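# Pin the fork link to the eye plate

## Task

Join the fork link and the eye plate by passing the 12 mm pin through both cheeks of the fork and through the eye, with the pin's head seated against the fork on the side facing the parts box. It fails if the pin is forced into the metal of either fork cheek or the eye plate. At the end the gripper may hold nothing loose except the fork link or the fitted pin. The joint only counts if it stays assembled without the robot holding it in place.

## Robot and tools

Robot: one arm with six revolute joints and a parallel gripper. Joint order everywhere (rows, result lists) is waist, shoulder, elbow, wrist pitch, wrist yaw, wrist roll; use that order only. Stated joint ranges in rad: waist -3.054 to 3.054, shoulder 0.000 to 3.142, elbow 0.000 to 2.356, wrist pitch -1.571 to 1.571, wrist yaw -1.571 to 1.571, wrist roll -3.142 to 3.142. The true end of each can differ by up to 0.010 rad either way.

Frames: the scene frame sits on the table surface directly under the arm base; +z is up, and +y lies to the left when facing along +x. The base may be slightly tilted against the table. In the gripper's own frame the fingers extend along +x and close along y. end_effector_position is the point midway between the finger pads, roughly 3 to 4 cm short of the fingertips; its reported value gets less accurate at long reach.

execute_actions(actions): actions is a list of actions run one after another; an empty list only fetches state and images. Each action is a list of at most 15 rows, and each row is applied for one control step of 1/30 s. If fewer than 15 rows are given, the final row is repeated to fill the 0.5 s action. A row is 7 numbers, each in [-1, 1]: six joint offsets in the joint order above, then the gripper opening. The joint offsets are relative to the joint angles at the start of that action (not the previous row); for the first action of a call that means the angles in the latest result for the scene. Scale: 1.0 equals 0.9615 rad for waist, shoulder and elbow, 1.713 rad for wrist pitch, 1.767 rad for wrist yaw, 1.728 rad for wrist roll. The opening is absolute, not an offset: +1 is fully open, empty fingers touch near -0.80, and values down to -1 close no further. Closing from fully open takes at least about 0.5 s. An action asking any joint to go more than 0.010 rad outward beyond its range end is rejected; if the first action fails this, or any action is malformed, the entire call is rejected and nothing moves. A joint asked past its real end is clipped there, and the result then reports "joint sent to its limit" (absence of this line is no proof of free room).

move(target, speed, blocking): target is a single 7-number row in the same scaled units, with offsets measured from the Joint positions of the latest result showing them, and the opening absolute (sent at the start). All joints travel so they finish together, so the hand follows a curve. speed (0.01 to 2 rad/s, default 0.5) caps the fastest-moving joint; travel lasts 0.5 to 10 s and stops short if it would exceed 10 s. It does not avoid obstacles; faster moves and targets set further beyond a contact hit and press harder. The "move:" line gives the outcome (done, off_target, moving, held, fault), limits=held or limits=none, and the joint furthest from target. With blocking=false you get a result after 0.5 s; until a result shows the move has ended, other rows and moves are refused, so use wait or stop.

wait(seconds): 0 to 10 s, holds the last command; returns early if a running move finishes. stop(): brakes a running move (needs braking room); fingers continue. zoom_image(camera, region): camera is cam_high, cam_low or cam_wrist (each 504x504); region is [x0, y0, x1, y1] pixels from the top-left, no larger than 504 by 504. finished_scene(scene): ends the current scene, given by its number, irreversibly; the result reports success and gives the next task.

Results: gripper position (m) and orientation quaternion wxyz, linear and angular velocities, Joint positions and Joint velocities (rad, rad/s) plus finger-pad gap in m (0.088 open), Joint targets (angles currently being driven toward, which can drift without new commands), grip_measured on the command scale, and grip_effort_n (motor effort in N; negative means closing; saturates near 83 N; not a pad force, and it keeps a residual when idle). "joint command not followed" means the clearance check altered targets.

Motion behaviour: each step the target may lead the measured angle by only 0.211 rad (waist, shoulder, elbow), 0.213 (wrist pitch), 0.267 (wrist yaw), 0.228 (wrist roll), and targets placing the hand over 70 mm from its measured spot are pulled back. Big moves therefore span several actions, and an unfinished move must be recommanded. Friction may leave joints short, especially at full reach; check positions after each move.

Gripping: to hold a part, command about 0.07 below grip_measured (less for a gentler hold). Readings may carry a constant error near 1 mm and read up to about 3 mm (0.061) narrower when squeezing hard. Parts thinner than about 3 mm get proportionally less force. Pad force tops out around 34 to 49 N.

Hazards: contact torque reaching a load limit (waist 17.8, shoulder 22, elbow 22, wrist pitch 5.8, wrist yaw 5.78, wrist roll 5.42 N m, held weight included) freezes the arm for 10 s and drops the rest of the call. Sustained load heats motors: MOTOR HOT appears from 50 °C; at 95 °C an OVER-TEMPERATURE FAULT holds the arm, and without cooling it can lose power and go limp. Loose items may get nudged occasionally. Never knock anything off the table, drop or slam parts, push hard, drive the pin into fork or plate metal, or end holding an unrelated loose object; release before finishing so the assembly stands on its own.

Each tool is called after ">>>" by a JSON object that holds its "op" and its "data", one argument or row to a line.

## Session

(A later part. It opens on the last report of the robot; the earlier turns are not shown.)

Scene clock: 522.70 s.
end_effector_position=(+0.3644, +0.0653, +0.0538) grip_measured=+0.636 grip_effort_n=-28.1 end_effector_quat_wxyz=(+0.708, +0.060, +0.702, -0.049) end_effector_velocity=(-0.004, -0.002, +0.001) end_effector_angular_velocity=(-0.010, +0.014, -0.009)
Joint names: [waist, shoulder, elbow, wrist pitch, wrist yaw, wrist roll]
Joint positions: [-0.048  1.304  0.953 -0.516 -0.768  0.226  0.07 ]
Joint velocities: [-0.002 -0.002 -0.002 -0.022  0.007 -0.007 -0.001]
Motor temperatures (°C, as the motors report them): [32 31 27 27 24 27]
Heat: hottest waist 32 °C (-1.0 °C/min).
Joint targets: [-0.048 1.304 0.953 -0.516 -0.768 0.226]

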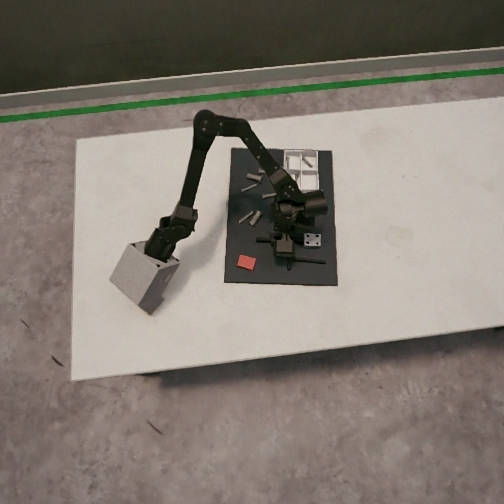

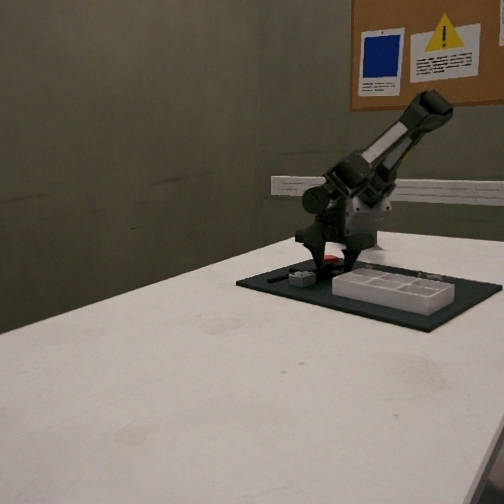

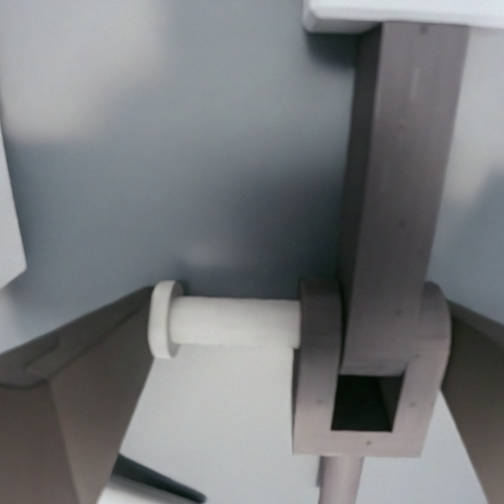

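Progressing at low force.

>>> {"op": "execute_actions", "data": {
  "actions": [
    [[0,0,0,0,0,0,0.62]],
    [[0,0,0,0,0,0,0.61]]
  ]
}}

>>> {"op": "execute_actions", "data": {
  "actions": [
    [[0,0,0,0,0.003,0,0.60]],
    [[0,0,0,0,0.003,0,0.59]]
  ]
}}

Scene clock: 526.17 s.
end_effector_position=(+0.3645, +0.0651, +0.0539) grip_measured=+0.616 grip_effort_n=-30.9 end_effector_quat_wxyz=(+0.708, +0.060, +0.701, -0.050) end_effector_velocity=(+0.001, -0.000, -0.000) end_effector_angular_velocity=(-0.006, -0.005, +0.028)
Joint names: [waist, shoulder, elbow, wrist pitch, wrist yaw, wrist roll]
Joint positions: [-0.049  1.304  0.953 -0.516 -0.767  0.226  0.069]
Joint velocities: [ 0.002 -0.002 -0.002  0.007  0.007 -0.022 -0.   ]
Motor temperatures (°C, as the motors report them): [32 32 27 27 24 27]
Heat: hottest waist 32 °C (-1.0 °C/min).
Joint targets: [-0.048 1.304 0.953 -0.516 -0.767 0.226]

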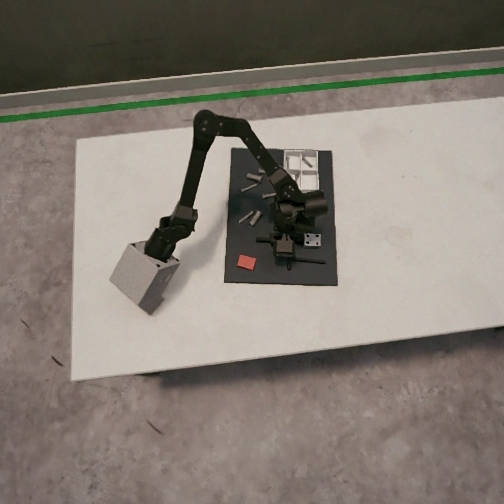

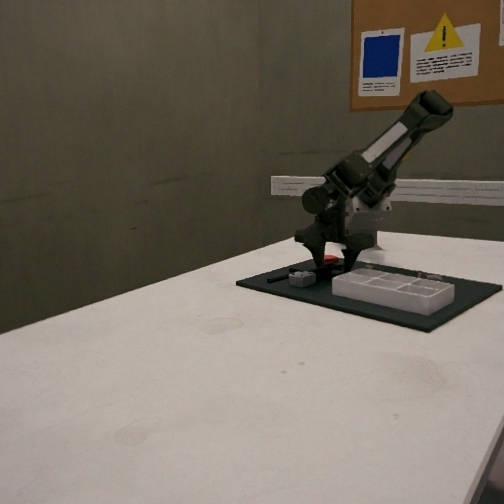

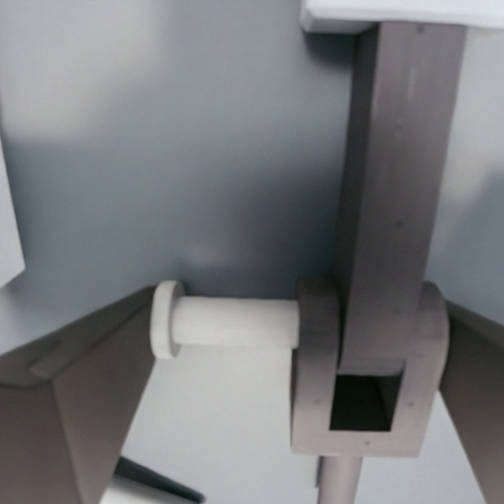

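Scene clock: 527.17 s.
end_effector_position=(+0.3645, +0.0647, +0.0539) grip_measured=+0.596 grip_effort_n=-32.8 end_effector_quat_wxyz=(+0.709, +0.059, +0.701, -0.050) end_effector_velocity=(-0.002, -0.000, -0.000) end_effector_angular_velocity=(-0.006, +0.006, +0.004)
Joint names: [waist, shoulder, elbow, wrist pitch, wrist yaw, wrist roll]
Joint positions: [-0.049  1.304  0.953 -0.516 -0.765  0.226  0.068]
Joint velocities: [ 0.002 -0.002 -0.002 -0.007  0.007 -0.007 -0.   ]
Motor temperatures (°C, as the motors report them): [32 32 27 27 24 27]
Heat: hottest waist 32 °C (-1.0 °C/min).
Joint targets: [-0.049 1.304 0.953 -0.516 -0.761 0.226]

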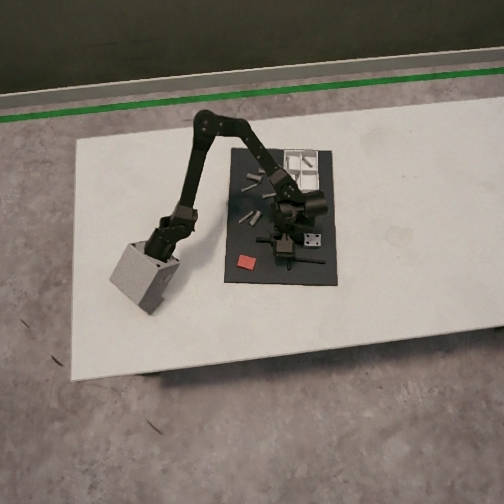

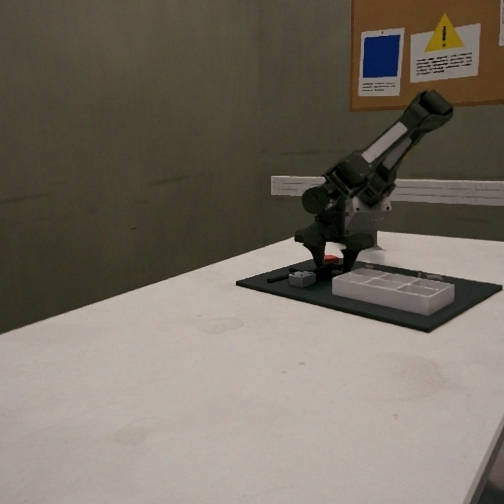

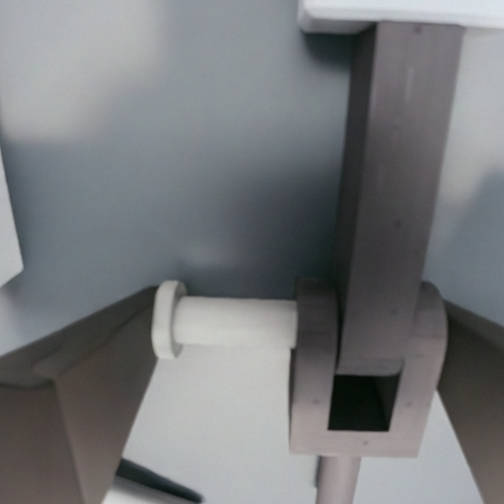

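>>> {"op": "execute_actions", "data": {
  "actions": [
    [[-0.005,0.01,-0.008,0,0,-0.002,0.575]],
    [[-0.005,0.01,-0.008,0,0,-0.002,0.555]],
    [[-0.005,0.01,-0.008,0,0,-0.002,0.535]],
    [[-0.005,0.01,-0.008,0,0,-0.002,0.515]]
  ]
}}

Scene clock: 532.00 s.
end_effector_position=(+0.3644, +0.0632, +0.0541) grip_measured=+0.525 grip_effort_n=-48.6 end_effector_quat_wxyz=(+0.709, +0.059, +0.701, -0.053) end_effector_velocity=(+0.001, -0.002, +0.001) end_effector_angular_velocity=(-0.009, -0.007, +0.011)
Joint names: [waist, shoulder, elbow, wrist pitch, wrist yaw, wrist roll]
Joint positions: [-0.053  1.305  0.951 -0.516 -0.765  0.226  0.065]
Joint velocities: [-0.002 -0.002 -0.002  0.007  0.007 -0.007 -0.   ]
Motor temperatures (°C, as the motors report them): [32 32 27 27 24 27]
Heat: hottest waist 32 °C (-1.0 °C/min).
Joint targets: [-0.057 1.314 0.944 -0.516 -0.765 0.223]

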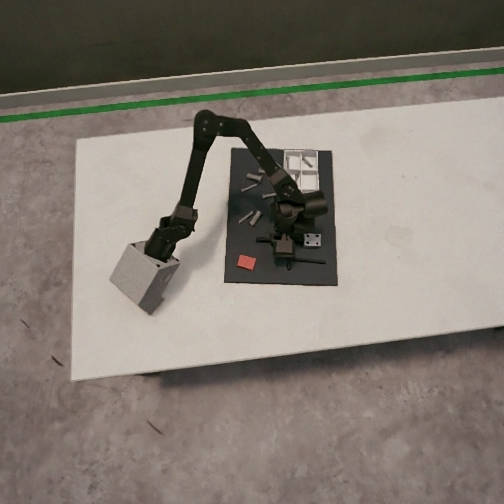

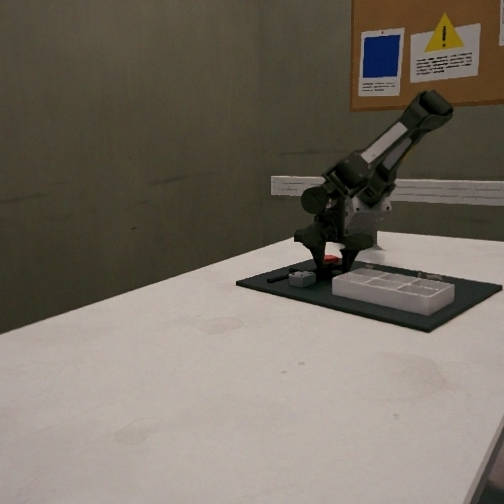

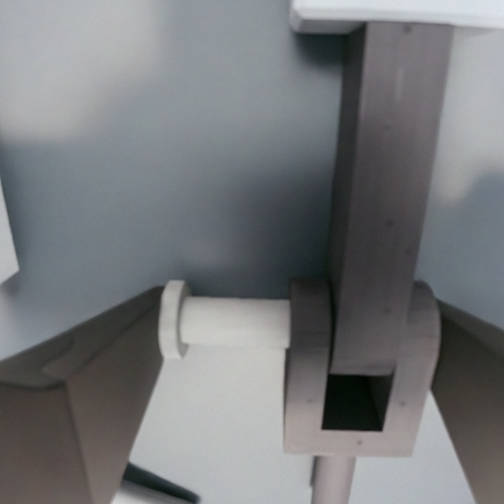

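Force rising (binding from side load). Release and re-squeeze.

>>> {"op": "execute_actions", "data": {
  "actions": [
    [[0,0,0,0,0,0,0.58]],
    [[-0.006,0.01,-0.008,0,0,-0.006,0.58]],
    [[0,0,0,0,0,0,0.545]],
    [[-0.004,0,0,0,0,0,0.525]],
    [[-0.005,0.01,0,0,0,0,0.505]],
    [[-0.005,0.01,0,0,0,0,0.485]]
  ]
}}

Scene clock: 537.07 s.
end_effector_position=(+0.3644, +0.0620, +0.0544) grip_measured=+0.489 grip_effort_n=-23.0 end_effector_quat_wxyz=(+0.709, +0.057, +0.701, -0.052) end_effector_velocity=(-0.005, +0.002, -0.000) end_effector_angular_velocity=(+0.008, +0.018, -0.006)
Joint names: [waist, shoulder, elbow, wrist pitch, wrist yaw, wrist roll]
Joint positions: [-0.056  1.306  0.951 -0.516 -0.765  0.218  0.063]
Joint velocities: [ 0.002 -0.002 -0.002 -0.022 -0.007 -0.007 -0.   ]
Motor temperatures (°C, as the motors report them): [32 32 27 27 24 27]
Heat: hottest waist 32 °C (-1.0 °C/min).
Joint targets: [-0.060 1.315 0.951 -0.516 -0.765 0.218]

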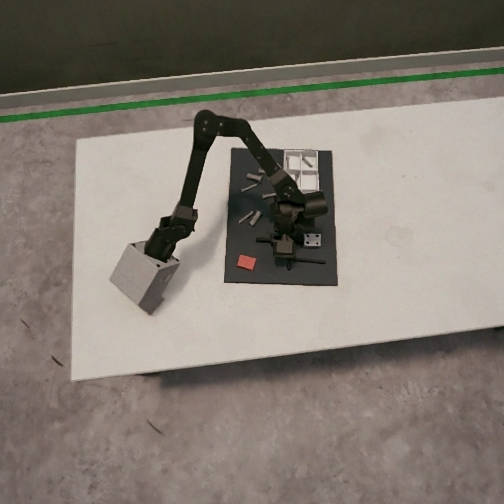

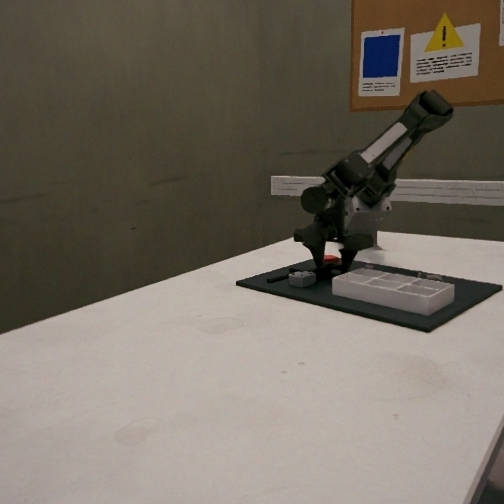

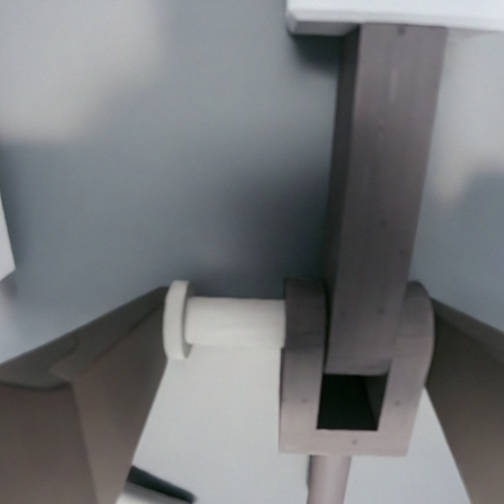

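Free now. Push with the arm, 12 mm.

>>> {"op": "move", "data": {
  "target": [-0.043,0.03,-0.023,0.004,-0.013,-0.022,0.485],
  "speed": 0.025
}}

Scene clock: 541.30 s.
end_effector_position=(+0.3627, +0.0505, +0.0558) grip_measured=+0.489 grip_effort_n=-21.2 end_effector_quat_wxyz=(+0.711, +0.057, +0.699, -0.052) end_effector_velocity=(-0.003, -0.000, -0.000) end_effector_angular_velocity=(+0.005, +0.007, +0.012)
Joint names: [waist, shoulder, elbow, wrist pitch, wrist yaw, wrist roll]
Joint positions: [-0.093  1.323  0.938 -0.509 -0.788  0.184  0.063]
Joint velocities: [-0.002 -0.002 -0.007 -0.007 -0.007 -0.022 -0.   ]
Motor temperatures (°C, as the motors report them): [32 31 27 27 24 27]
Heat: hottest waist 32 °C (-1.0 °C/min).
Joint targets: [-0.098 1.334 0.929 -0.509 -0.789 0.180]
move: off_target; limits=none; farthest joint: the shoulder, 0.012 radians from its target (0.029 radians at the start)

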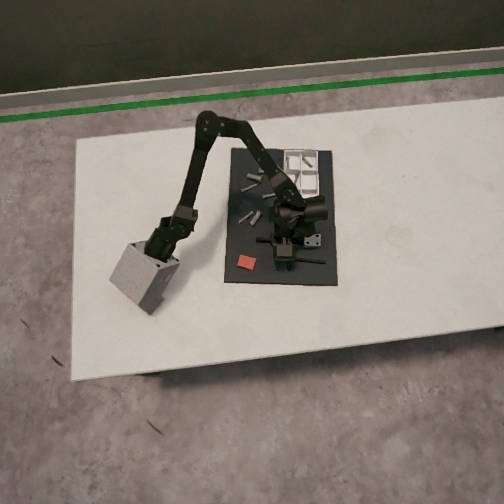

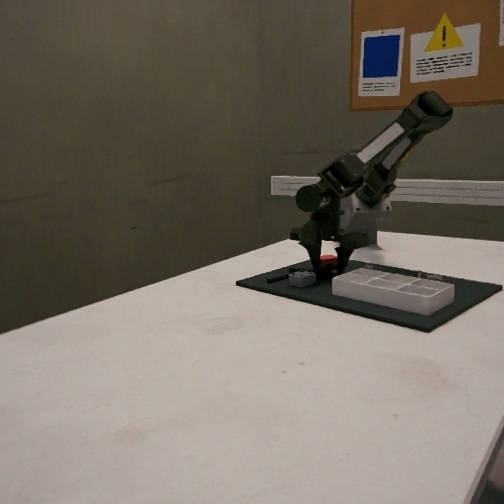

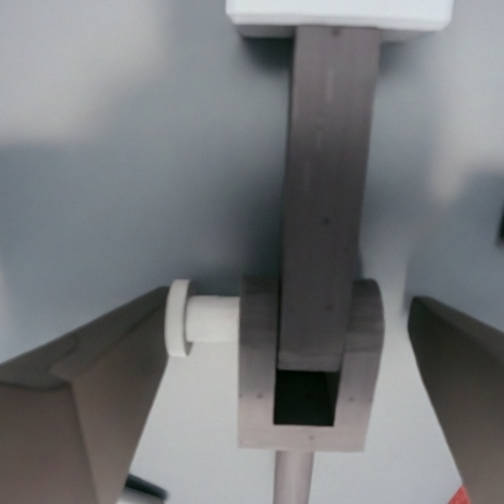

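>>> {"op": "move", "data": {
  "target": [-0.052,0.042,-0.028,0.004,-0.014,-0.028,0.485],
  "speed": 0.025
}}

>>> {"op": "zoom_image", "data": {
  "camera": "cam_wrist",
  "region": [130,230,430,430]
}}

Scene clock: 550.23 s.
end_effector_position=(+0.3590, +0.0364, +0.0557) grip_measured=+0.489 grip_effort_n=-20.2 end_effector_quat_wxyz=(+0.710, +0.060, +0.700, -0.052) end_effector_velocity=(-0.001, +0.002, +0.002) end_effector_angular_velocity=(+0.006, +0.000, +0.004)
Joint names: [waist, shoulder, elbow, wrist pitch, wrist yaw, wrist roll]
Joint positions: [-0.134  1.35   0.923 -0.501 -0.816  0.139  0.063]
Joint velocities: [-0.002 -0.007 -0.002 -0.007 -0.007 -0.007  0.   ]
Motor temperatures (°C, as the motors report them): [32 31 27 27 24 27]
Heat: hottest waist 32 °C (+0.0 °C/min).
Joint targets: [-0.143 1.363 0.912 -0.502 -0.813 0.135]
move: off_target; limits=none; farthest joint: the shoulder, 0.013 radians from its target (0.040 radians at the start)

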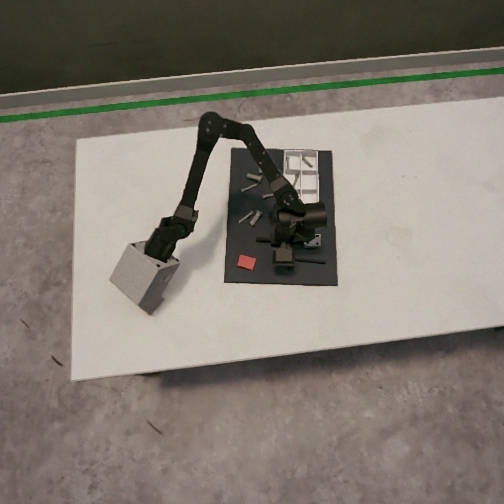

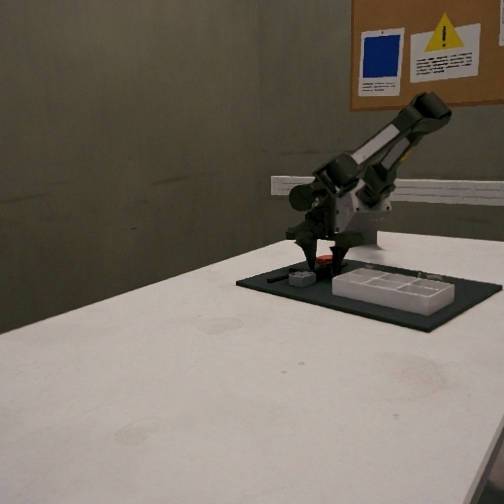

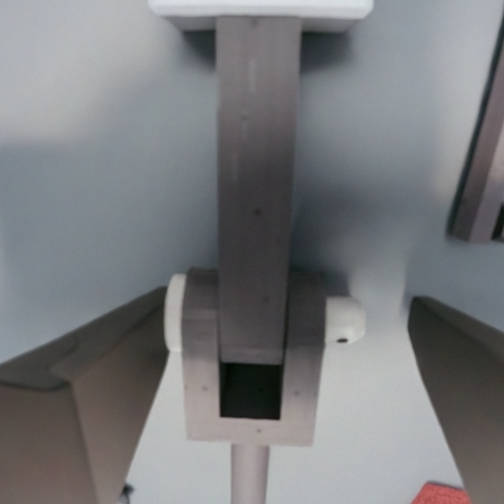

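Region (130, 230, 430, 430) of cam_wrist's 504x504 image, scaled by 1.680, with more detail than that image has.

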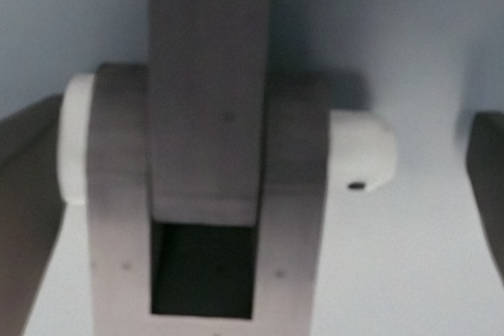

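>>> {"op": "execute_actions", "data": {
  "actions": [
    [[-0.01,0.013,-0.01,0,0.004,0,0.46]],
    [[-0.01,0.013,-0.01,0,0.004,0,0.44]],
    [[0,0,0,0,0,0,0.65]]
  ]
}}

>>> {"op": "move", "data": {
  "target": [-0.09,-0.08,0.06,-0.105,-0.03,-0.05,0.65],
  "speed": 0.25
}}

Scene clock: 555.10 s.
end_effector_position=(+0.3592, +0.0371, +0.0557) grip_measured=+0.644 grip_effort_n=18.4 end_effector_quat_wxyz=(+0.710, +0.061, +0.699, -0.050) end_effector_velocity=(-0.005, +0.001, +0.001) end_effector_angular_velocity=(+0.006, +0.013, +0.005)
Joint names: [waist, shoulder, elbow, wrist pitch, wrist yaw, wrist roll]
Joint positions: [-0.134  1.351  0.923 -0.499 -0.822  0.139  0.071]
Joint velocities: [-0.002 -0.007 -0.007 -0.022 -0.007 -0.022  0.001]
Motor temperatures (°C, as the motors report them): [32 31 27 27 24 27]
Heat: hottest waist 32 °C (+0.0 °C/min).
Joint targets: [-0.134 1.351 0.923 -0.499 -0.822 0.139]

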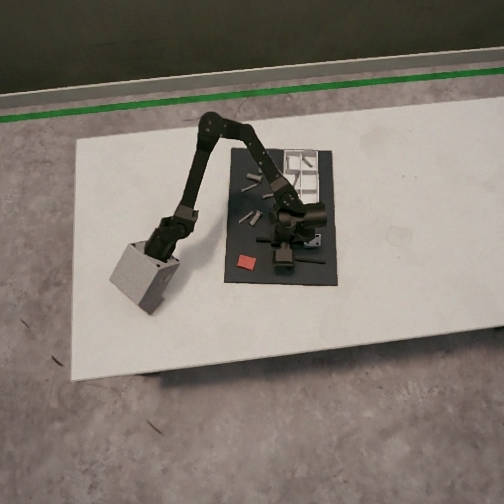

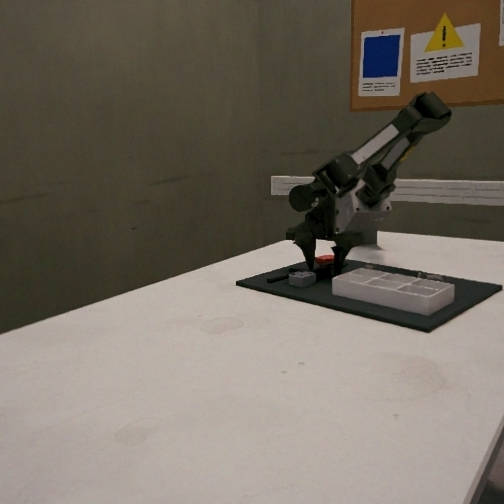

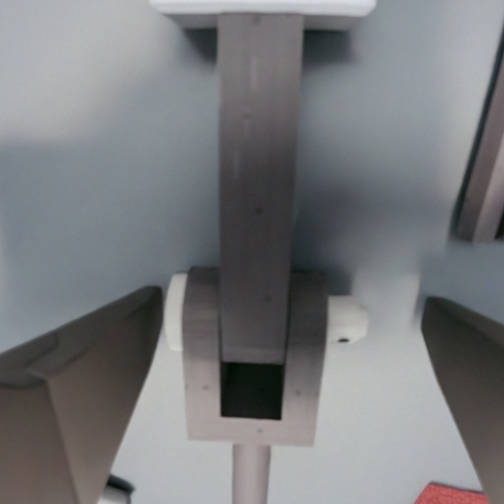

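Scene clock: 556.33 s.
end_effector_position=(+0.3600, +0.0445, +0.0896) grip_measured=+0.646 grip_effort_n=18.4 end_effector_quat_wxyz=(+0.714, +0.063, +0.695, -0.052) end_effector_velocity=(-0.000, -0.001, +0.001) end_effector_angular_velocity=(-0.009, +0.001, +0.004)
Joint names: [waist, shoulder, elbow, wrist pitch, wrist yaw, wrist roll]
Joint positions: [-0.217  1.283  0.973 -0.677 -0.87   0.055  0.071]
Joint velocities: [-0.002 -0.002  0.002 -0.007  0.007 -0.007 -0.   ]
Motor temperatures (°C, as the motors report them): [32 31 27 27 24 27]
Heat: hottest waist 32 °C (+0.0 °C/min).
Joint targets: [-0.221 1.274 0.981 -0.679 -0.875 0.052]
move: done; limits=none; farthest joint: the shoulder, 0.009 radians from its target (0.077 radians at the start)

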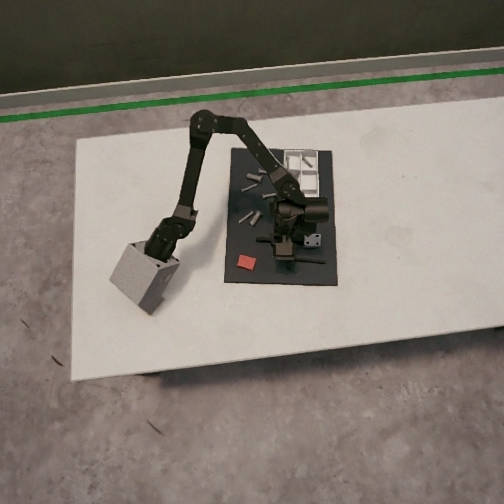

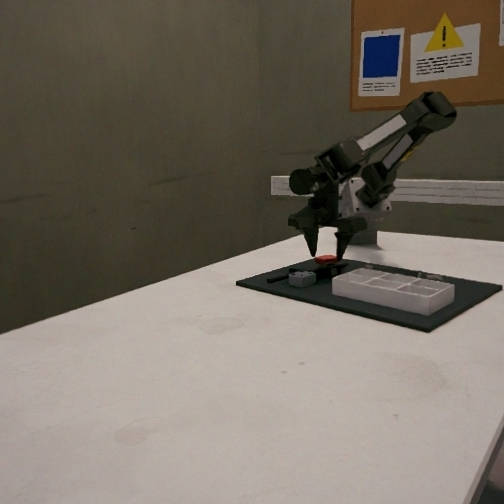

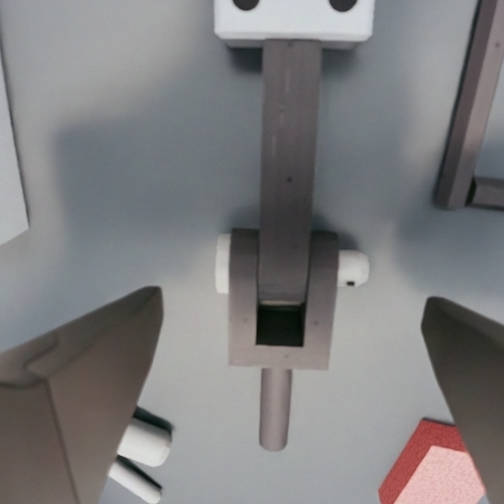

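>>> {"op": "finished_scene", "data": {
  "scene": 1
}}

The scene is finished: the task was done.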